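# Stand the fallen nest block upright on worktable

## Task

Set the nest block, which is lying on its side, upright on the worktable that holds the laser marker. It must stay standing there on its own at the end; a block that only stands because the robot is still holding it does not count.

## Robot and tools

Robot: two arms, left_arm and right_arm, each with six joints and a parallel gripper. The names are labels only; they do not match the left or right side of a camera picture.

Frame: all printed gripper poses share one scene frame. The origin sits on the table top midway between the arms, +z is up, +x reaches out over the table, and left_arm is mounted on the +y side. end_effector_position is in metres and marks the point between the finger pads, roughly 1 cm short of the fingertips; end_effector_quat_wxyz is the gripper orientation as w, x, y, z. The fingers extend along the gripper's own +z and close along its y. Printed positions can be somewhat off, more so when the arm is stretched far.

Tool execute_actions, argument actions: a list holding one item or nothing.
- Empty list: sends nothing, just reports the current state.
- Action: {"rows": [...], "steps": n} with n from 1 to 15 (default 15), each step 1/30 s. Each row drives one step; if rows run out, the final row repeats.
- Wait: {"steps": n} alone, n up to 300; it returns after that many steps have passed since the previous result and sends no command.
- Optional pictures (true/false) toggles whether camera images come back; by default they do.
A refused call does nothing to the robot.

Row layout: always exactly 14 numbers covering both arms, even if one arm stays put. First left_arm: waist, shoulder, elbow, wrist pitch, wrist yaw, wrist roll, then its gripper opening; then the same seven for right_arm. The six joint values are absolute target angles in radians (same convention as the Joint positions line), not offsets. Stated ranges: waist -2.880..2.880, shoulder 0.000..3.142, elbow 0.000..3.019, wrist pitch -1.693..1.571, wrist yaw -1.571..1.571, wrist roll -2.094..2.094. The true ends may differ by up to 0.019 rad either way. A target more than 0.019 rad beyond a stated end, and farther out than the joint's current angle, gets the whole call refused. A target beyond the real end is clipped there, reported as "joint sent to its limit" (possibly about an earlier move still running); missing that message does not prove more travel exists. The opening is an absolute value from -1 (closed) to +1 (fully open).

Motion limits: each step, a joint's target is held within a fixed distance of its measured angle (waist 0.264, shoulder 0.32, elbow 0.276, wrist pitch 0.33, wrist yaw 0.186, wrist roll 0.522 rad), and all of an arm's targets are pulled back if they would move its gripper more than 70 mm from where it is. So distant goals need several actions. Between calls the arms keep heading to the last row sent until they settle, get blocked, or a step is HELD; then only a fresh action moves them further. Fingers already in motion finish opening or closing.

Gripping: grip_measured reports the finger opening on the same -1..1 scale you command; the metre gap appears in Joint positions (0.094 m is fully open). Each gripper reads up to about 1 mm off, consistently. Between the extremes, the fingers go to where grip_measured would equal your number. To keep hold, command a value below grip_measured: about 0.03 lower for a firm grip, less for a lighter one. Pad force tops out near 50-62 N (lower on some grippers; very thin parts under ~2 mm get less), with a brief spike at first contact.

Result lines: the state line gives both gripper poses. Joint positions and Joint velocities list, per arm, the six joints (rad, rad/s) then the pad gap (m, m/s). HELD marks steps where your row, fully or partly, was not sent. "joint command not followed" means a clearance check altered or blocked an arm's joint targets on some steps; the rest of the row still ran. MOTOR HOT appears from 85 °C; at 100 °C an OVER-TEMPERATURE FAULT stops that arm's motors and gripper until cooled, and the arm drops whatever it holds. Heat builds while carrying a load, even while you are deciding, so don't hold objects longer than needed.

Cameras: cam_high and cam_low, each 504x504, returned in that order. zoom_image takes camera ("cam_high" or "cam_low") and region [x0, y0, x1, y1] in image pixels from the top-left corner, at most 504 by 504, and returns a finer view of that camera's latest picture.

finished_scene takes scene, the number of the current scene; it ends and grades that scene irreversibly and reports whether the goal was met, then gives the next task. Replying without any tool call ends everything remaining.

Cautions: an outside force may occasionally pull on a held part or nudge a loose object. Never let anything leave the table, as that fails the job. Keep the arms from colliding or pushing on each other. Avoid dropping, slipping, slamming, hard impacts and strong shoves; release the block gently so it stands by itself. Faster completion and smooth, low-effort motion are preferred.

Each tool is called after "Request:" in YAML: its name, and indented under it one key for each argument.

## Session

Request:
execute_actions:
  actions: []

Scene clock: 0.00 s of 4200.00 s.
left_arm: end_effector_position=(+0.4615, +0.8423, +0.3051) grip_measured=+1.000 end_effector_quat_wxyz=(+0.502, -0.325, +0.767, +0.233) | right_arm: end_effector_position=(+0.3891, +0.1571, +0.3116) grip_measured=+1.000 end_effector_quat_wxyz=(+0.172, -0.222, +0.959, -0.020)
Joint positions: left_arm=[ 0.769  1.626  1.349 -0.121 -0.085 -0.002  0.094] | right_arm=[ 1.026  1.759  1.904 -1.467  0.247  0.423  0.094]
Joint velocities: left_arm=[ 0.005  0.005 -0.007 -0.007  0.051 -0.051  0.   ] | right_arm=[-0.005 -0.005  0.022 -0.007  0.007  0.051  0.   ]

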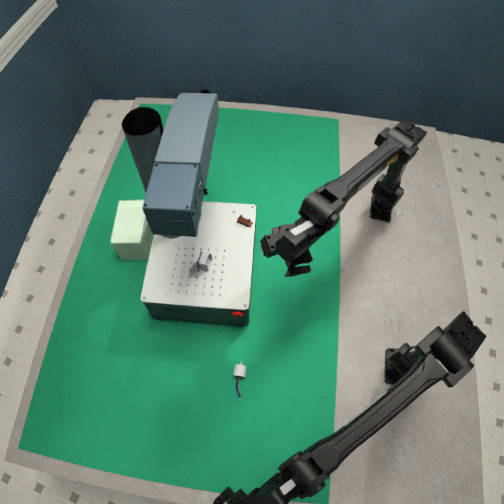

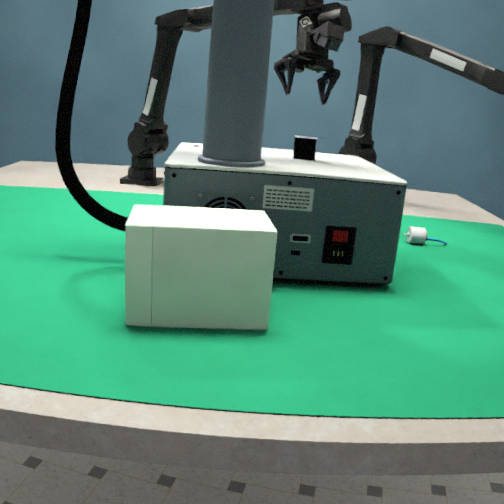

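Request:
execute_actions:
  actions:
    - {"rows":[[0.5,1.45,1.04,0.22,0,0,1,-0.2,1.2,1.2,-1.2,0,0,1]]}
  pictures: false

Request:
execute_actions:
  actions:
    - {"steps":30}
  pictures: false

Request:
execute_actions:
  actions:
    - {"rows":[[-0.285,1.5,1.04,0.22,0,0,1,-0.2,1.2,1.2,-1.2,0,0,1]]}
  pictures: false

Request:
execute_actions:
  actions:
    - {"steps":40}

Scene clock: 4.60 s of 4200.00 s.
left_arm: end_effector_position=(+0.5279, +0.6211, +0.2976) grip_measured=+1.000 end_effector_quat_wxyz=(+0.606, -0.169, +0.767, +0.132) | right_arm: end_effector_position=(+0.4059, -0.1210, +0.3043) grip_measured=+1.000 end_effector_quat_wxyz=(+0.185, -0.125, +0.974, +0.045)
Joint positions: left_arm=[ 0.46   1.459  1.028  0.197  0.004 -0.002  0.094] | right_arm=[ 0.5    1.272  1.324 -1.239  0.007  0.127  0.094]
Joint velocities: left_arm=[ 0.181 -0.073  0.002  0.056  0.022  0.022  0.   ] | right_arm=[-1.646 -0.796 -0.847  0.11  -0.125 -0.344  0.   ]
Steps of this call (steps 1 to 90: nothing new was sent; then 1.10 s passed at rest; steps 91 to 105: all 15 steps of this action). Readings (joint positions):
91: left_arm=[0.763 1.621 1.333 -0.095 -0.073 -0.002] | right_arm=[1.018 1.747 1.885 -1.441 0.208 0.397]
92: left_arm=[0.755 1.608 1.300 -0.052 -0.061 -0.002] | right_arm=[1.007 1.724 1.843 -1.401 0.161 0.365]
94: left_arm=[0.716 1.572 1.223 0.011 -0.041 -0.002] | right_arm=[0.963 1.667 1.757 -1.351 0.093 0.312]
98: left_arm=[0.587 1.509 1.085 0.125 -0.010 -0.002] | right_arm=[0.829 1.531 1.595 -1.289 0.033 0.231]
105: the state above

Scene clock: 5.60 s of 4200.00 s.
left_arm: end_effector_position=(+0.5156, +0.6454, +0.3004) grip_measured=+1.000 end_effector_quat_wxyz=(+0.605, -0.185, +0.761, +0.146) | right_arm: end_effector_position=(+0.3884, -0.4180, +0.2807) grip_measured=+1.000 end_effector_quat_wxyz=(+0.179, +0.161, +0.970, -0.028)
Joint positions: left_arm=[ 0.502  1.456  1.028  0.2    0.001 -0.002  0.094] | right_arm=[-0.198  1.207  1.212 -1.211  0.001  0.014  0.094]
Joint velocities: left_arm=[-0.005 -0.005  0.002  0.007  0.037  0.022  0.   ] | right_arm=[-0.015 -0.005 -0.007 -0.007 -0.007 -0.037  0.   ]
Steps of this call (steps 1 to 30: the robot went on to your last target). Readings (joint positions):
1: left_arm=[0.466 1.457 1.028 0.198 0.003 -0.002] | right_arm=[0.441 1.248 1.298 -1.236 0.006 0.114]
2: left_arm=[0.474 1.456 1.028 0.200 0.003 -0.002] | right_arm=[0.381 1.230 1.277 -1.234 0.004 0.102]
4: left_arm=[0.489 1.456 1.028 0.200 0.002 -0.002] | right_arm=[0.254 1.210 1.250 -1.229 0.003 0.082]
8: left_arm=[0.502 1.456 1.028 0.200 0.001 -0.002] | right_arm=[-0.010 1.207 1.227 -1.218 0.002 0.055]
30: the state above

Scene clock: 6.10 s of 4200.00 s.
left_arm: end_effector_position=(+0.5883, +0.3137, +0.2859) grip_measured=+1.000 end_effector_quat_wxyz=(+0.613, +0.024, +0.790, -0.019) | right_arm: end_effector_position=(+0.3884, -0.4180, +0.2807) grip_measured=+1.000 end_effector_quat_wxyz=(+0.179, +0.161, +0.970, -0.028)
Joint positions: left_arm=[-0.041  1.479  1.028  0.2   -0.004 -0.002  0.094] | right_arm=[-0.198  1.207  1.212 -1.211  0.001  0.014  0.094]
Joint velocities: left_arm=[-1.333  0.015 -0.007  0.002 -0.022 -0.022  0.   ] | right_arm=[ 0.024 -0.005  0.002  0.002 -0.066 -0.022  0.   ]
Steps of this call (steps 1 to 15: all 15 steps of this action). Readings (joint positions):
1: left_arm=[0.494 1.456 1.028 0.200 -0.003 -0.002] | right_arm=[-0.198 1.207 1.212 -1.211 0.001 0.014]
2: left_arm=[0.480 1.457 1.028 0.200 -0.005 -0.002] | right_arm=[-0.198 1.207 1.212 -1.211 0.001 0.014]
4: left_arm=[0.424 1.460 1.028 0.200 -0.005 -0.002] | right_arm=[-0.198 1.207 1.212 -1.211 0.001 0.014]
8: left_arm=[0.269 1.468 1.028 0.200 -0.005 -0.002] | right_arm=[-0.198 1.207 1.212 -1.211 0.001 0.014]
15: the state above

Scene clock: 7.43 s of 4200.00 s.
left_arm: end_effector_position=(+0.5612, +0.1623, +0.2803) grip_measured=+1.000 end_effector_quat_wxyz=(+0.602, +0.121, +0.784, -0.094) | right_arm: end_effector_position=(+0.3884, -0.4180, +0.2807) grip_measured=+1.000 end_effector_quat_wxyz=(+0.179, +0.161, +0.970, -0.028)
Joint positions: left_arm=[-0.281  1.489  1.028  0.2    0.001 -0.002  0.094] | right_arm=[-0.198  1.207  1.212 -1.211  0.001  0.014  0.094]
Joint velocities: left_arm=[ 0.005  0.005  0.002 -0.007  0.066 -0.022  0.   ] | right_arm=[-0.005  0.005 -0.017 -0.002 -0.037  0.007  0.   ]
Steps of this call (steps 1 to 30: the robot went on to your last target; steps 31 to 40: nothing new was sent). Readings (joint positions):
1: left_arm=[-0.086 1.480 1.028 0.200 -0.004 -0.002] | right_arm=[-0.198 1.207 1.212 -1.211 0.001 0.014]
2: left_arm=[-0.131 1.481 1.028 0.200 -0.004 -0.002] | right_arm=[-0.198 1.207 1.212 -1.211 0.001 0.014]
4: left_arm=[-0.220 1.483 1.028 0.200 -0.002 -0.002] | right_arm=[-0.198 1.207 1.212 -1.211 0.001 0.014]
8: left_arm=[-0.331 1.488 1.028 0.200 0.004 -0.002] | right_arm=[-0.198 1.207 1.212 -1.211 0.001 0.014]
40: the state above
All arms were judged still, so your last target was given up. Only a new action makes them travel on or press farther. Fingers that are still opening or closing keep moving.

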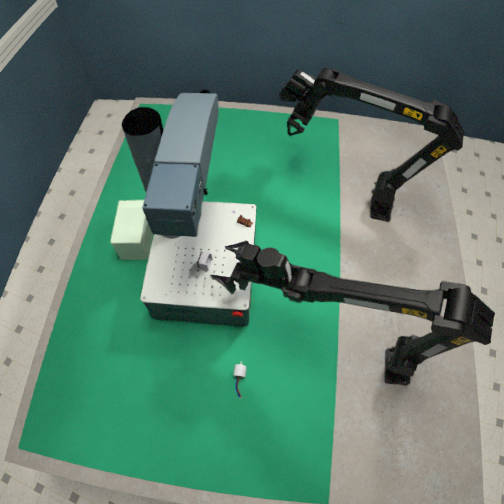

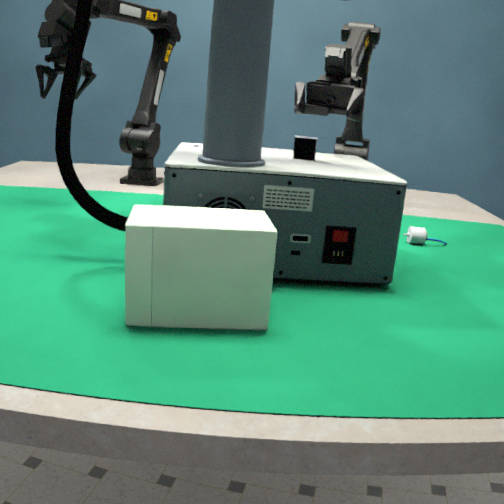

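Request:
execute_actions:
  actions:
    - {"rows":[[-0.3,1.53,1.08,0.2,0,0,1,-0.2,1.2,1.2,-1.2,0,0,1],[-0.3,1.55,1.1,0.2,0,0,1,-0.2,1.2,1.2,-1.2,0,0,1],[-0.31,1.58,1.12,0.2,0,0,1,-0.2,1.2,1.2,-1.2,0,0,1],[-0.31,1.6,1.13,0.2,0,0,1,-0.2,1.2,1.2,-1.2,0,0,1],[-0.32,1.62,1.14,0.2,0,0,1,-0.2,1.2,1.2,-1.2,0,0,1],[-0.32,1.64,1.15,0.2,0,0,1,-0.2,1.2,1.2,-1.2,0,0,1]]}

Request:
zoom_image:
  camera: "cam_high"
  region: [160,210,270,320]

Scene clock: 11.23 s of 4200.00 s.
left_arm: end_effector_position=(+0.5933, +0.1255, +0.2253) grip_measured=+1.000 end_effector_quat_wxyz=(+0.570, +0.139, +0.804, -0.100) | right_arm: end_effector_position=(+0.3884, -0.4180, +0.2807) grip_measured=+1.000 end_effector_quat_wxyz=(+0.179, +0.161, +0.970, -0.028)
Joint positions: left_arm=[-0.319  1.652  1.115  0.2    0.001 -0.002  0.094] | right_arm=[-0.198  1.207  1.212 -1.211  0.001  0.014  0.094]
Joint velocities: left_arm=[-0.005 -0.073  0.012 -0.007  0.022  0.066  0.   ] | right_arm=[ 0.005 -0.015  0.007  0.002  0.022 -0.066  0.   ]
Steps of this call (steps 1 to 90: nothing new was sent; then 0.30 s passed at rest; steps 91 to 105: all 15 steps of this action). Readings (joint positions):
91: left_arm=[-0.282 1.491 1.028 0.200 0.001 -0.002] | right_arm=[-0.198 1.207 1.212 -1.211 0.001 0.014]
92: left_arm=[-0.283 1.495 1.032 0.200 0.001 -0.002] | right_arm=[-0.198 1.207 1.212 -1.211 0.001 0.014]
94: left_arm=[-0.289 1.522 1.055 0.200 0.001 -0.002] | right_arm=[-0.198 1.207 1.212 -1.211 0.001 0.014]
98: left_arm=[-0.309 1.609 1.112 0.200 0.001 -0.002] | right_arm=[-0.198 1.207 1.212 -1.211 0.001 0.014]
105: the state above

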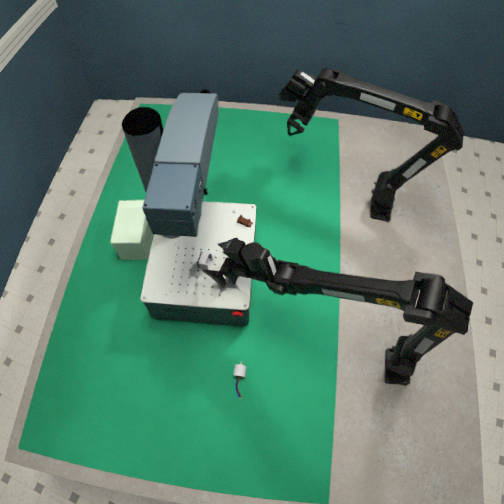

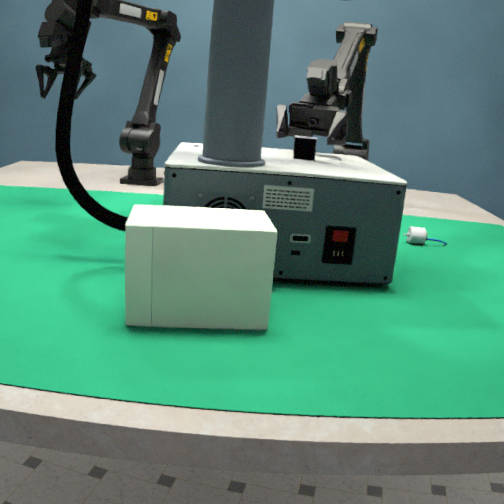

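Region (160, 210, 270, 320) of cam_high's 504x504 image, scaled by 4.582, with more detail than that image has.

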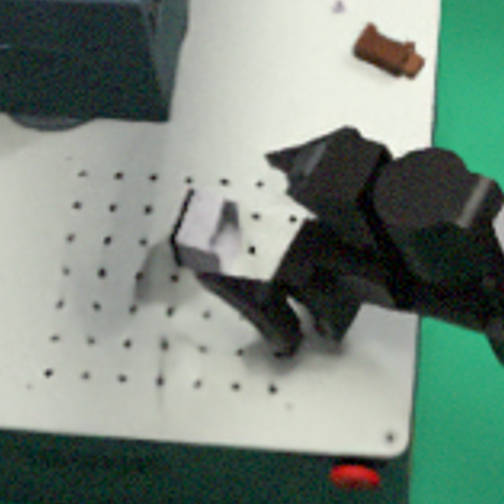

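Forward ~2.5 cm, down ~1.5 cm, slightly +y.

Request:
execute_actions:
  actions:
    - {"rows":[[-0.3,1.67,1.18,0.2,0,0,1,-0.2,1.2,1.2,-1.2,0,0,1],[-0.3,1.69,1.2,0.2,0,0,1,-0.2,1.2,1.2,-1.2,0,0,1],[-0.3,1.71,1.21,0.2,0,0,1,-0.2,1.2,1.2,-1.2,0,0,1],[-0.3,1.73,1.225,0.2,0,0,0.6,-0.2,1.2,1.2,-1.2,0,0,1]]}

Request:
zoom_image:
  camera: "cam_high"
  region: [160,210,270,320]

Scene clock: 14.23 s of 4200.00 s.
left_arm: end_effector_position=(+0.6213, +0.1249, +0.2179) grip_measured=+0.602 end_effector_quat_wxyz=(+0.571, +0.134, +0.804, -0.096) | right_arm: end_effector_position=(+0.3884, -0.4180, +0.2807) grip_measured=+1.000 end_effector_quat_wxyz=(+0.179, +0.161, +0.970, -0.028)
Joint positions: left_arm=[-0.306  1.724  1.187  0.2    0.001 -0.002  0.075] | right_arm=[-0.198  1.207  1.212 -1.211  0.001  0.014  0.094]
Joint velocities: left_arm=[-0.005 -0.005  0.007  0.002  0.037 -0.022  0.   ] | right_arm=[ 0.005 -0.005 -0.002  0.012  0.007 -0.051  0.   ]
Steps of this call (steps 1 to 15: the robot went on to your last target; steps 16 to 75: nothing new was sent; steps 76 to 90: all 15 steps of this action). Readings (joint positions):
76: left_arm=[-0.318 1.650 1.116 0.200 0.001 -0.002] | right_arm=[-0.198 1.207 1.212 -1.211 0.001 0.014]
77: left_arm=[-0.318 1.653 1.120 0.200 0.001 -0.002] | right_arm=[-0.198 1.207 1.212 -1.211 0.001 0.014]
79: left_arm=[-0.314 1.671 1.145 0.200 0.001 -0.002] | right_arm=[-0.198 1.207 1.212 -1.211 0.001 0.014]
83: left_arm=[-0.307 1.712 1.187 0.200 0.001 -0.002] | right_arm=[-0.198 1.207 1.212 -1.211 0.001 0.014]
90: the state above

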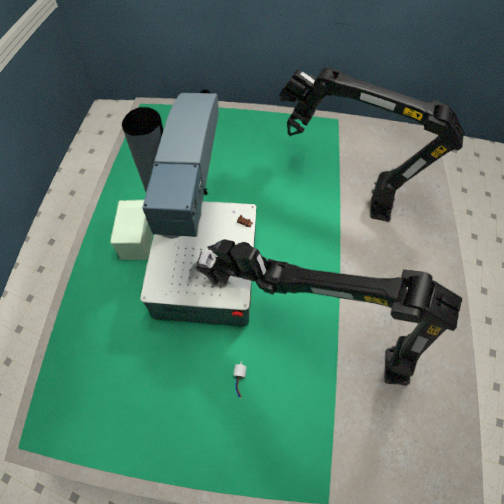

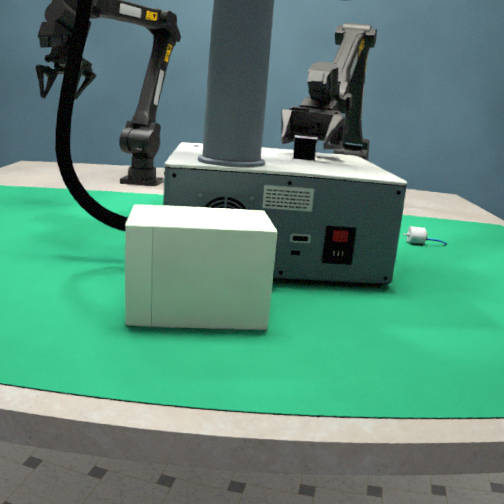

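Region (160, 210, 270, 320) of cam_high's 504x504 image, scaled by 4.582, with more detail than that image has.

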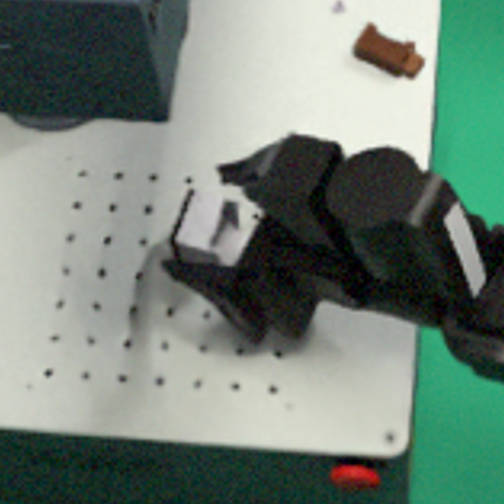

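Request:
execute_actions:
  actions:
    - {"rows":[[-0.3,1.73,1.225,0.16,0,0,0.5,-0.2,1.2,1.2,-1.2,0,0,1],[-0.3,1.73,1.225,0.16,0,0,0.4,-0.2,1.2,1.2,-1.2,0,0,1],[-0.3,1.73,1.225,0.16,0,0,-0.3,-0.2,1.2,1.2,-1.2,0,0,1]]}
  pictures: false

Request:
execute_actions:
  actions:
    - {"steps":10}
  pictures: false

Request:
execute_actions:
  actions:
    - {"rows":[[-0.3,1.68,1.225,0.16,0,0,-0.3,-0.2,1.2,1.2,-1.2,0,0,1],[-0.3,1.65,1.225,0.16,0,0,-0.3,-0.2,1.2,1.2,-1.2,0,0,1],[-0.28,1.62,1.225,0.16,0,0,-0.3,-0.2,1.2,1.2,-1.2,0,0,1],[-0.26,1.59,1.225,0.12,0,0,-0.3,-0.2,1.2,1.2,-1.2,0,0,1],[-0.24,1.56,1.225,0.07,0,0,-0.3,-0.2,1.2,1.2,-1.2,0,0,1],[-0.2,1.53,1.225,0,0,0,-0.3,-0.2,1.2,1.2,-1.2,0,0,1],[-0.2,1.5,1.225,-0.1,0,0,-0.3,-0.2,1.2,1.2,-1.2,0,0,1],[-0.2,1.48,1.225,-0.2,0,0,-0.3,-0.2,1.2,1.2,-1.2,0,0,1],[-0.2,1.45,1.25,-0.3,0,0,-0.3,-0.2,1.2,1.2,-1.2,0,0,1]]}

Scene clock: 24.50 s of 4200.00 s.
left_arm: end_effector_position=(+0.6192, +0.1259, +0.2114) grip_measured=-0.103 end_effector_quat_wxyz=(+0.560, +0.135, +0.812, -0.094) | right_arm: end_effector_position=(+0.3884, -0.4180, +0.2807) grip_measured=+1.000 end_effector_quat_wxyz=(+0.179, +0.161, +0.970, -0.028)
Joint positions: left_arm=[-0.306  1.724  1.187  0.173  0.001 -0.002  0.042] | right_arm=[-0.198  1.207  1.212 -1.211  0.001  0.013  0.094]
Joint velocities: left_arm=[-0.005  0.005  0.002 -0.012 -0.007 -0.007  0.   ] | right_arm=[-0.005 -0.015 -0.017  0.002 -0.066  0.007  0.   ]
Steps of this call (steps 1 to 15: the robot went on to your last target; steps 16 to 90: nothing new was sent; then 6.77 s passed at rest; steps 91 to 105: all 15 steps of this action). Readings (joint positions):
91: left_arm=[-0.306 1.724 1.187 0.195 0.001 -0.002] | right_arm=[-0.198 1.207 1.212 -1.211 0.001 0.013]
92: left_arm=[-0.306 1.724 1.187 0.187 0.001 -0.002] | right_arm=[-0.198 1.207 1.212 -1.211 0.001 0.013]
94: left_arm=[-0.306 1.724 1.187 0.176 -0.001 -0.001] | right_arm=[-0.198 1.207 1.212 -1.211 0.001 0.013]
98: left_arm=[-0.306 1.724 1.187 0.173 0.001 -0.002] | right_arm=[-0.198 1.207 1.212 -1.211 0.001 0.013]
105: the state above

Scene clock: 24.83 s of 4200.00 s.
left_arm: end_effector_position=(+0.6192, +0.1259, +0.2114) grip_measured=-0.103 end_effector_quat_wxyz=(+0.560, +0.135, +0.812, -0.094) | right_arm: end_effector_position=(+0.3884, -0.4180, +0.2807) grip_measured=+1.000 end_effector_quat_wxyz=(+0.179, +0.161, +0.970, -0.028)
Joint positions: left_arm=[-0.306  1.724  1.187  0.173  0.001 -0.002  0.042] | right_arm=[-0.198  1.207  1.212 -1.211  0.001  0.013  0.094]
Joint velocities: left_arm=[-0.015  0.005 -0.002  0.002 -0.022 -0.007  0.001] | right_arm=[ 0.005 -0.005  0.002 -0.017 -0.066  0.007  0.   ]
Steps of this call (steps 1 to 10: the robot went on to your last target). Readings (joint positions):
1: left_arm=[-0.306 1.724 1.187 0.173 0.001 -0.002] | right_arm=[-0.198 1.207 1.212 -1.211 0.001 0.013]
2: left_arm=[-0.306 1.724 1.187 0.173 0.001 -0.002] | right_arm=[-0.198 1.207 1.212 -1.211 0.001 0.013]
4: left_arm=[-0.306 1.724 1.187 0.173 0.001 -0.002] | right_arm=[-0.198 1.207 1.212 -1.211 0.001 0.013]
8: left_arm=[-0.306 1.724 1.187 0.173 0.001 -0.002] | right_arm=[-0.198 1.207 1.212 -1.211 0.001 0.013]
10: the state above

Scene clock: 25.33 s of 4200.00 s.
left_arm: end_effector_position=(+0.5621, +0.2229, +0.2948) grip_measured=-0.103 end_effector_quat_wxyz=(+0.494, +0.092, +0.863, -0.053) | right_arm: end_effector_position=(+0.3884, -0.4180, +0.2807) grip_measured=+1.000 end_effector_quat_wxyz=(+0.179, +0.161, +0.970, -0.028)
Joint positions: left_arm=[-0.189  1.445  1.193 -0.279 -0.001 -0.002  0.042] | right_arm=[-0.198  1.207  1.212 -1.211  0.001  0.013  0.094]
Joint velocities: left_arm=[ 0.122 -0.376  0.139 -0.178 -0.037  0.007 -0.   ] | right_arm=[-0.015 -0.005 -0.002  0.017 -0.081 -0.022  0.   ]
Steps of this call (steps 1 to 15: all 15 steps of this action). Readings (joint positions):
1: left_arm=[-0.306 1.722 1.187 0.173 0.001 -0.002] | right_arm=[-0.198 1.207 1.212 -1.211 0.001 0.013]
2: left_arm=[-0.306 1.718 1.187 0.170 0.001 -0.002] | right_arm=[-0.198 1.207 1.212 -1.211 0.001 0.013]
4: left_arm=[-0.303 1.703 1.187 0.157 0.001 -0.002] | right_arm=[-0.198 1.207 1.212 -1.211 0.001 0.013]
8: left_arm=[-0.271 1.623 1.187 0.019 0.002 -0.002] | right_arm=[-0.198 1.207 1.212 -1.211 0.001 0.013]
15: the state above

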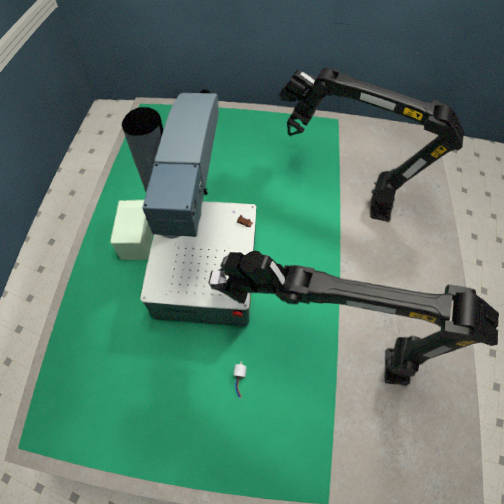

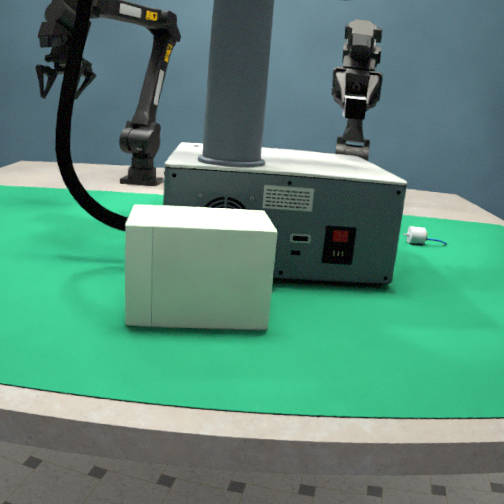

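Request:
execute_actions:
  actions:
    - {"rows":[[-0.21,1.48,1.5,-0.75,0,0,-0.3,-0.2,1.2,1.2,-1.2,0,0,1]],"steps":12}
  pictures: false

Request:
execute_actions:
  actions:
    - {"rows":[[-0.22,1.6,1.75,-1.25,0,0,-0.3,-0.2,1.2,1.2,-1.2,0,0,1]],"steps":12}
  pictures: false

Request:
execute_actions:
  actions:
    - {"rows":[[-0.23,1.75,1.95,-1.68,0,0,-0.3,-0.2,1.2,1.2,-1.2,0,0,1]],"steps":12}
  pictures: false

Request:
execute_actions:
  actions:
    - {"rows":[[-0.23,1.8,2,-1.69,0,0,-0.3,-0.2,1.2,1.2,-1.2,0,0,1],[-0.23,1.83,2.03,-1.69,0,0,-0.3,-0.2,1.2,1.2,-1.2,0,0,1],[-0.23,1.86,2.05,-1.69,0,0,-0.3,-0.2,1.2,1.2,-1.2,0,0,1],[-0.23,1.89,2.07,-1.69,0,0,-0.3,-0.2,1.2,1.2,-1.2,0,0,1],[-0.23,1.93,2.08,-1.69,0,0,-0.3,-0.2,1.2,1.2,-1.2,0,0,1]]}

Scene clock: 33.20 s of 4200.00 s.
left_arm: end_effector_position=(+0.5520, +0.2157, +0.3364) grip_measured=-0.103 end_effector_quat_wxyz=(+0.392, +0.104, +0.913, -0.045) | right_arm: end_effector_position=(+0.3884, -0.4180, +0.2807) grip_measured=+1.000 end_effector_quat_wxyz=(+0.179, +0.161, +0.970, -0.028)
Joint positions: left_arm=[-0.203  1.479  1.458 -0.737 -0.001 -0.002  0.042] | right_arm=[-0.198  1.207  1.212 -1.211  0.001  0.013  0.094]
Joint velocities: left_arm=[-0.015 -0.015 -0.012 -0.042  0.051 -0.037  0.001] | right_arm=[-0.015 -0.005  0.002 -0.002  0.022  0.022  0.   ]
Steps of this call (steps 1 to 30: the robot went on to your last target; steps 31 to 90: nothing new was sent; then 4.47 s passed at rest; steps 91 to 102: all 12 steps of this action). Readings (joint positions):
91: left_arm=[-0.194 1.450 1.234 -0.355 -0.001 -0.002] | right_arm=[-0.198 1.207 1.212 -1.211 0.001 0.013]
92: left_arm=[-0.194 1.462 1.280 -0.463 -0.001 -0.002] | right_arm=[-0.198 1.207 1.212 -1.211 0.001 0.013]
94: left_arm=[-0.197 1.488 1.380 -0.636 -0.001 -0.002] | right_arm=[-0.198 1.207 1.212 -1.211 0.001 0.013]
98: left_arm=[-0.202 1.487 1.455 -0.723 -0.001 -0.002] | right_arm=[-0.198 1.207 1.212 -1.211 0.001 0.013]
102: the state above

Scene clock: 33.60 s of 4200.00 s.
left_arm: end_effector_position=(+0.5208, +0.2170, +0.3237) grip_measured=-0.103 end_effector_quat_wxyz=(+0.214, +0.115, +0.970, -0.025) | right_arm: end_effector_position=(+0.3884, -0.4180, +0.2807) grip_measured=+1.000 end_effector_quat_wxyz=(+0.179, +0.161, +0.970, -0.028)
Joint positions: left_arm=[-0.213  1.601  1.705 -1.24  -0.001 -0.002  0.042] | right_arm=[-0.198  1.207  1.212 -1.211  0.001  0.013  0.094]
Joint velocities: left_arm=[-0.015  0.005  0.002 -0.012 -0.022  0.007  0.   ] | right_arm=[-0.005 -0.015  0.002  0.022 -0.007 -0.037  0.   ]
Steps of this call (steps 1 to 12: all 12 steps of this action). Readings (joint positions):
1: left_arm=[-0.204 1.492 1.490 -0.810 -0.001 -0.002] | right_arm=[-0.198 1.207 1.212 -1.211 0.001 0.013]
2: left_arm=[-0.205 1.522 1.555 -0.931 -0.001 -0.002] | right_arm=[-0.198 1.207 1.212 -1.211 0.001 0.013]
4: left_arm=[-0.207 1.579 1.669 -1.115 -0.001 -0.002] | right_arm=[-0.198 1.207 1.212 -1.211 0.001 0.013]
8: left_arm=[-0.213 1.600 1.705 -1.224 -0.001 -0.002] | right_arm=[-0.198 1.207 1.212 -1.211 0.001 0.013]
12: the state above

Scene clock: 34.00 s of 4200.00 s.
left_arm: end_effector_position=(+0.4863, +0.2196, +0.3014) grip_measured=-0.103 end_effector_quat_wxyz=(+0.027, +0.123, +0.992, -0.003) | right_arm: end_effector_position=(+0.3884, -0.4180, +0.2807) grip_measured=+1.000 end_effector_quat_wxyz=(+0.179, +0.161, +0.970, -0.028)
Joint positions: left_arm=[-0.224  1.759  1.91  -1.667 -0.001 -0.002  0.042] | right_arm=[-0.198  1.207  1.212 -1.211  0.001  0.013  0.094]
Joint velocities: left_arm=[-0.015 -0.024 -0.012 -0.027 -0.007 -0.022 -0.001] | right_arm=[-0.005  0.005  0.002 -0.022  0.022 -0.051  0.   ]
Steps of this call (steps 1 to 12: all 12 steps of this action). Readings (joint positions):
1: left_arm=[-0.214 1.617 1.737 -1.308 -0.001 -0.002] | right_arm=[-0.198 1.207 1.212 -1.211 0.001 0.013]
2: left_arm=[-0.215 1.651 1.802 -1.427 -0.001 -0.002] | right_arm=[-0.198 1.207 1.212 -1.211 0.001 0.013]
4: left_arm=[-0.218 1.707 1.893 -1.577 -0.001 -0.002] | right_arm=[-0.198 1.207 1.212 -1.211 0.001 0.013]
8: left_arm=[-0.223 1.748 1.910 -1.658 -0.001 -0.002] | right_arm=[-0.198 1.207 1.212 -1.211 0.001 0.013]
12: the state above

Scene clock: 34.50 s of 4200.00 s.
left_arm: end_effector_position=(+0.5221, +0.2104, +0.3017) grip_measured=-0.103 end_effector_quat_wxyz=(+0.038, +0.123, +0.992, -0.005) | right_arm: end_effector_position=(+0.3884, -0.4180, +0.2807) grip_measured=+1.000 end_effector_quat_wxyz=(+0.179, +0.161, +0.970, -0.028)
Joint positions: left_arm=[-0.224  1.856  2.045 -1.683 -0.    -0.001  0.042] | right_arm=[-0.198  1.207  1.212 -1.211  0.001  0.013  0.094]
Joint velocities: left_arm=[-0.015  0.005 -0.022 -0.007 -0.007 -0.007 -0.   ] | right_arm=[-0.005 -0.005 -0.012  0.002  0.066  0.051  0.   ]
joint sent to its limit (left arm) — the command would take joint 4 (wrist pitch) past its lower limit, so that joint was sent only as far as its limit.
Steps of this call (steps 1 to 15: all 15 steps of this action). Readings (joint positions):
1: left_arm=[-0.224 1.763 1.914 -1.670 -0.001 -0.002] | right_arm=[-0.198 1.207 1.212 -1.211 0.001 0.013]
2: left_arm=[-0.224 1.771 1.930 -1.675 -0.001 -0.002] | right_arm=[-0.198 1.207 1.212 -1.211 0.001 0.013]
4: left_arm=[-0.224 1.804 1.984 -1.679 -0.001 -0.002] | right_arm=[-0.198 1.207 1.212 -1.211 0.001 0.013]
8: left_arm=[-0.224 1.856 2.045 -1.683 -0.000 -0.001] | right_arm=[-0.198 1.207 1.212 -1.211 0.001 0.013]
15: the state above

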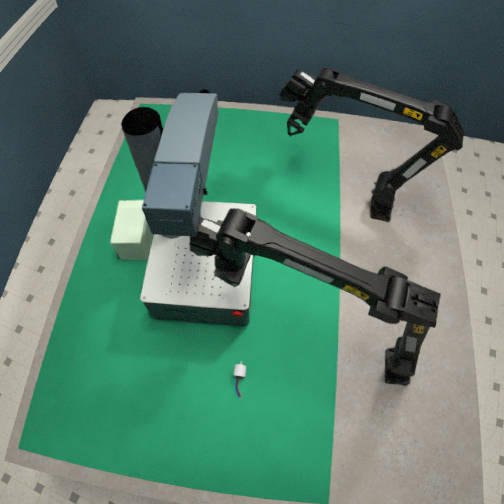

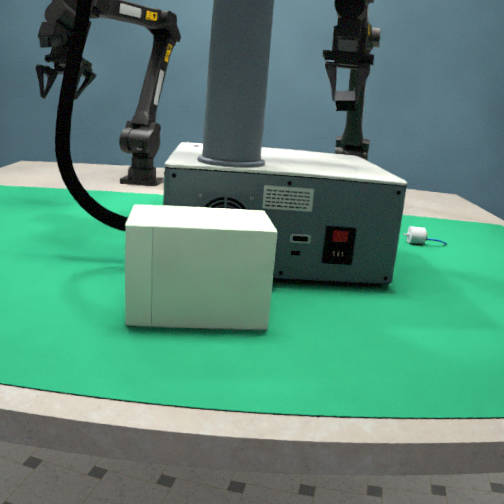

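Request:
execute_actions:
  actions:
    - {"rows":[[-0.22,1.82,2.0,-1.66,0,0,-0.3,-0.2,1.2,1.2,-1.2,0,0,1],[-0.22,1.81,1.97,-1.64,0,0,-0.3,-0.2,1.2,1.2,-1.2,0,0,1],[-0.22,1.81,1.94,-1.62,0,0,-0.3,-0.2,1.2,1.2,-1.2,0,0,1],[-0.22,1.81,1.91,-1.59,0,0,-0.3,-0.2,1.2,1.2,-1.2,0,0,1],[-0.22,1.81,1.88,-1.56,0,0,-0.3,-0.2,1.2,1.2,-1.2,0,0,1],[-0.22,1.81,1.85,-1.5,0,0,-0.3,-0.2,1.2,1.2,-1.2,0,0,1]]}

Request:
zoom_image:
  camera: "cam_high"
  region: [170,210,290,330]

Scene clock: 38.53 s of 4200.00 s.
left_arm: end_effector_position=(+0.5154, +0.2121, +0.2401) grip_measured=-0.103 end_effector_quat_wxyz=(+0.034, +0.123, +0.992, -0.004) | right_arm: end_effector_position=(+0.3884, -0.4180, +0.2807) grip_measured=+1.000 end_effector_quat_wxyz=(+0.179, +0.161, +0.970, -0.028)
Joint positions: left_arm=[-0.224  1.822  1.835 -1.515 -0.    -0.001  0.042] | right_arm=[-0.198  1.207  1.212 -1.211  0.001  0.013  0.094]
Joint velocities: left_arm=[-0.024 -0.005  0.002  0.012  0.051 -0.022  0.   ] | right_arm=[ 0.005 -0.015  0.002 -0.007  0.037 -0.037  0.   ]
joint sent to its limit (left arm) — the command would take joint 4 (wrist pitch) past its lower limit, so that joint was sent only as far as its limit.
Steps of this call (steps 1 to 15: the robot went on to your last target; steps 16 to 90: nothing new was sent; then 0.53 s passed at rest; steps 91 to 105: all 15 steps of this action). Readings (joint positions):
91: left_arm=[-0.224 1.849 2.038 -1.679 -0.000 -0.001] | right_arm=[-0.198 1.207 1.212 -1.211 0.001 0.013]
92: left_arm=[-0.224 1.841 2.017 -1.670 -0.000 -0.001] | right_arm=[-0.198 1.207 1.212 -1.211 0.001 0.013]
94: left_arm=[-0.224 1.821 1.961 -1.642 -0.000 -0.001] | right_arm=[-0.198 1.207 1.212 -1.211 0.001 0.013]
98: left_arm=[-0.224 1.806 1.859 -1.544 -0.000 -0.001] | right_arm=[-0.198 1.207 1.212 -1.211 0.001 0.013]
105: the state above

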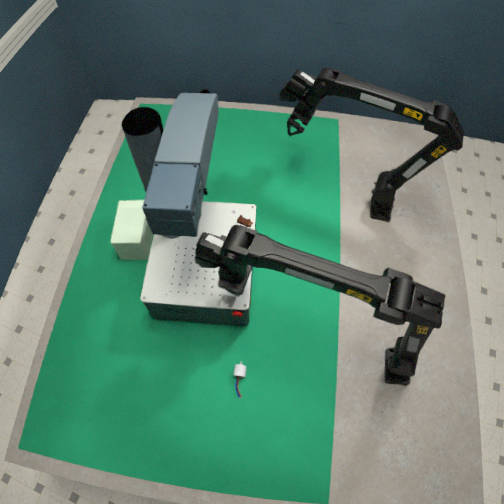

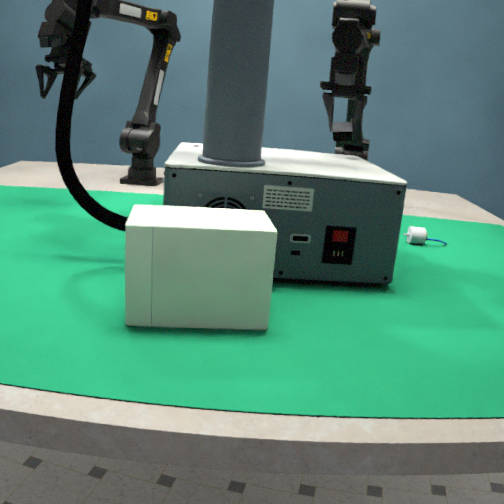

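Region (170, 210, 290, 330) of cam_high's 504x504 image, scaled by 4.200, with more detail than that image has.

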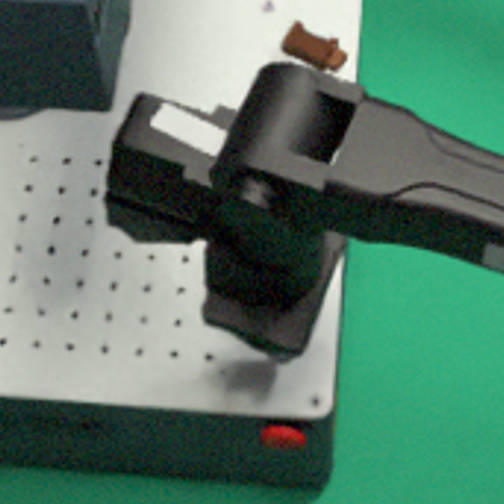

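Over the table; lower ~2.5 cm.

Request:
execute_actions:
  actions:
    - {"rows":[[-0.24,1.84,1.85,-1.52,0,0,-0.3,-0.2,1.2,1.2,-1.2,0,0,1],[-0.24,1.85,1.85,-1.52,0,0,-0.3,-0.2,1.2,1.2,-1.2,0,0,1],[-0.24,1.86,1.85,-1.53,0,0,-0.3,-0.2,1.2,1.2,-1.2,0,0,1],[-0.24,1.875,1.85,-1.53,0,0,-0.3,-0.2,1.2,1.2,-1.2,0,0,1]]}

Request:
zoom_image:
  camera: "cam_low"
  region: [300,90,390,180]

Scene clock: 42.40 s of 4200.00 s.
left_arm: end_effector_position=(+0.5178, +0.2054, +0.2090) grip_measured=-0.103 end_effector_quat_wxyz=(+0.004, +0.128, +0.992, -0.001) | right_arm: end_effector_position=(+0.3884, -0.4180, +0.2807) grip_measured=+1.000 end_effector_quat_wxyz=(+0.179, +0.161, +0.970, -0.028)
Joint positions: left_arm=[-0.234  1.877  1.835 -1.52  -0.    -0.001  0.042] | right_arm=[-0.198  1.207  1.212 -1.211  0.001  0.013  0.094]
Joint velocities: left_arm=[-0.005 -0.005 -0.002  0.002 -0.022 -0.007  0.   ] | right_arm=[ 0.005 -0.015  0.002  0.002 -0.037 -0.007  0.   ]
Steps of this call (steps 1 to 15: the robot went on to your last target; steps 16 to 90: nothing new was sent; then 0.37 s passed at rest; steps 91 to 105: all 15 steps of this action). Readings (joint positions):
91: left_arm=[-0.224 1.822 1.835 -1.514 -0.000 -0.001] | right_arm=[-0.198 1.207 1.212 -1.211 0.001 0.013]
92: left_arm=[-0.225 1.823 1.835 -1.514 -0.000 -0.001] | right_arm=[-0.198 1.207 1.212 -1.211 0.001 0.013]
94: left_arm=[-0.227 1.829 1.835 -1.517 -0.000 -0.001] | right_arm=[-0.198 1.207 1.212 -1.211 0.001 0.013]
98: left_arm=[-0.232 1.854 1.835 -1.518 -0.000 -0.001] | right_arm=[-0.198 1.207 1.212 -1.211 0.001 0.013]
105: the state above

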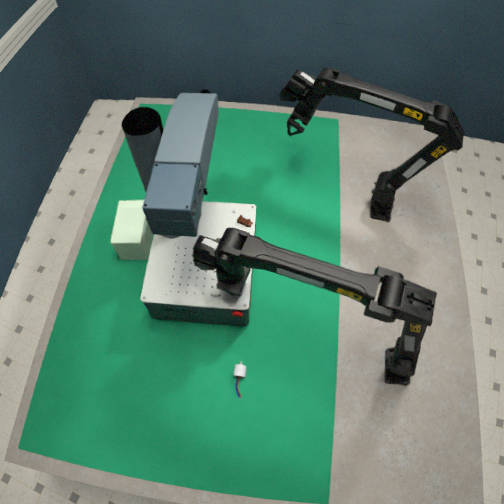

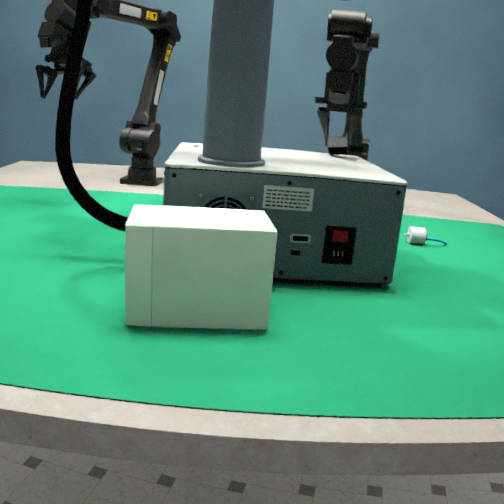

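Region (300, 90, 390, 180) of cam_low's 504x504 image, scaled by 5.600, with more detail than that image has.

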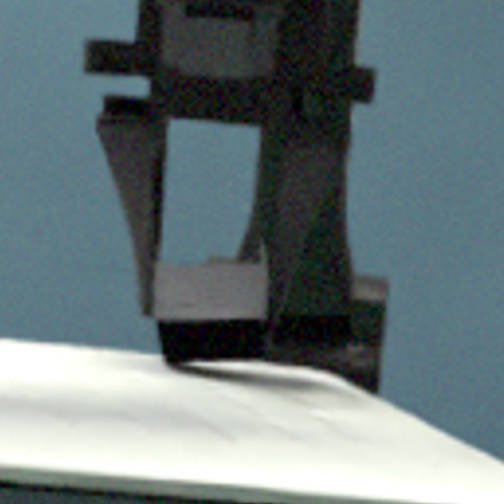

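Request:
execute_actions:
  actions:
    - {"rows":[[-0.24,1.885,1.85,-1.53,0,0,-0.1,-0.2,1.2,1.2,-1.2,0,0,1],[-0.24,1.885,1.85,-1.53,0,0,-0.08,-0.2,1.2,1.2,-1.2,0,0,1],[-0.24,1.88,1.85,-1.53,0,0,-0.05,-0.2,1.2,1.2,-1.2,0,0,1],[-0.24,1.875,1.85,-1.53,0,0,0.4,-0.2,1.2,1.2,-1.2,0,0,1]]}
  pictures: false

Request:
execute_actions:
  actions:
    - {"rows":[[-0.24,1.55,1.7,-1.53,0,0,0.4,-0.2,1.2,1.2,-1.2,0,0,1]]}

Request:
zoom_image:
  camera: "cam_high"
  region: [170,210,290,330]

Scene clock: 46.83 s of 4200.00 s.
left_arm: end_effector_position=(+0.5178, +0.2054, +0.2090) grip_measured=+0.398 end_effector_quat_wxyz=(+0.004, +0.128, +0.992, -0.001) | right_arm: end_effector_position=(+0.3884, -0.4180, +0.2807) grip_measured=+1.000 end_effector_quat_wxyz=(+0.179, +0.161, +0.970, -0.028)
Joint positions: left_arm=[-0.234  1.877  1.835 -1.52  -0.    -0.001  0.066] | right_arm=[-0.198  1.207  1.212 -1.211  0.001  0.013  0.094]
Joint velocities: left_arm=[-0.024  0.005  0.007 -0.002 -0.022 -0.022 -0.   ] | right_arm=[-0.005 -0.005 -0.012 -0.002  0.022 -0.022  0.   ]
Steps of this call (steps 1 to 15: the robot went on to your last target; steps 16 to 90: nothing new was sent; then 0.93 s passed at rest; steps 91 to 105: all 15 steps of this action). Readings (joint positions):
91: left_arm=[-0.234 1.877 1.835 -1.520 -0.000 -0.001] | right_arm=[-0.198 1.207 1.212 -1.211 0.001 0.013]
92: left_arm=[-0.234 1.877 1.835 -1.520 -0.000 -0.001] | right_arm=[-0.198 1.207 1.212 -1.211 0.001 0.013]
94: left_arm=[-0.234 1.877 1.835 -1.520 -0.000 -0.001] | right_arm=[-0.198 1.207 1.212 -1.211 0.001 0.013]
98: left_arm=[-0.234 1.877 1.835 -1.520 -0.000 -0.001] | right_arm=[-0.198 1.207 1.212 -1.211 0.001 0.013]
105: the state above

Scene clock: 47.33 s of 4200.00 s.
left_arm: end_effector_position=(+0.4318, +0.2282, +0.3501) grip_measured=+0.398 end_effector_quat_wxyz=(+0.123, +0.127, +0.984, -0.016) | right_arm: end_effector_position=(+0.3884, -0.4180, +0.2807) grip_measured=+1.000 end_effector_quat_wxyz=(+0.179, +0.161, +0.970, -0.028)
Joint positions: left_arm=[-0.234  1.494  1.692 -1.52  -0.    -0.001  0.066] | right_arm=[-0.198  1.207  1.212 -1.211  0.001  0.013  0.094]
Joint velocities: left_arm=[ 0.005 -0.2   -0.002 -0.022 -0.022  0.081 -0.   ] | right_arm=[ 0.005 -0.005 -0.002 -0.007 -0.037  0.022  0.   ]
Steps of this call (steps 1 to 15: all 15 steps of this action). Readings (joint positions):
1: left_arm=[-0.234 1.867 1.824 -1.517 -0.000 -0.001] | right_arm=[-0.198 1.207 1.212 -1.211 0.001 0.013]
2: left_arm=[-0.234 1.848 1.795 -1.515 -0.000 -0.001] | right_arm=[-0.198 1.207 1.212 -1.211 0.001 0.013]
4: left_arm=[-0.234 1.793 1.741 -1.516 -0.000 -0.001] | right_arm=[-0.198 1.207 1.212 -1.211 0.001 0.013]
8: left_arm=[-0.234 1.665 1.694 -1.517 -0.000 -0.001] | right_arm=[-0.198 1.207 1.212 -1.211 0.001 0.013]
15: the state above

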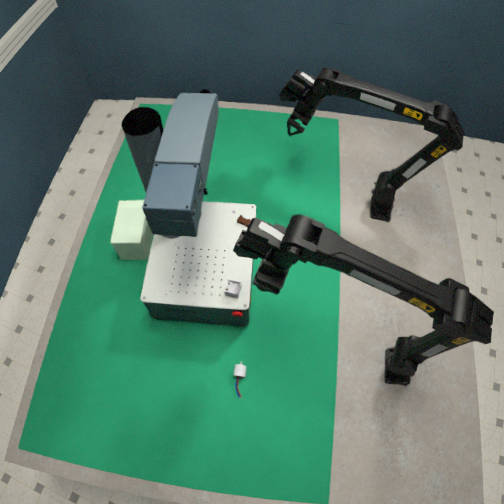

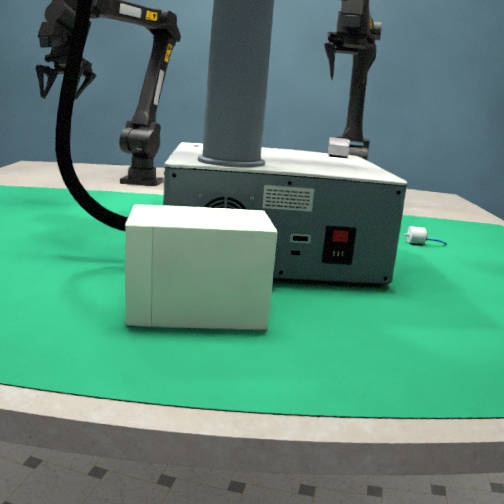

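Region (170, 210, 290, 330) of cam_high's 504x504 image, scaled by 4.200, with more detail than that image has.

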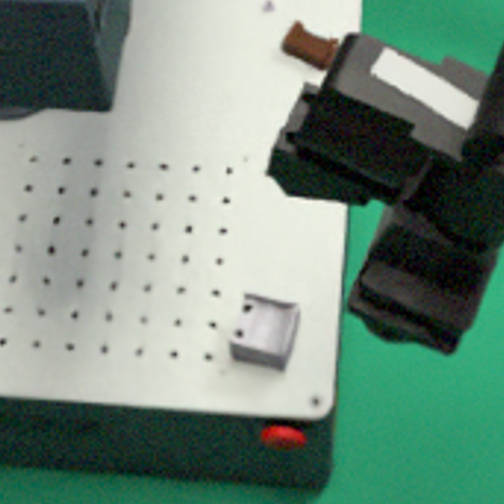

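Request:
finished_scene:
  scene: 2

The scene is finished: the task was done.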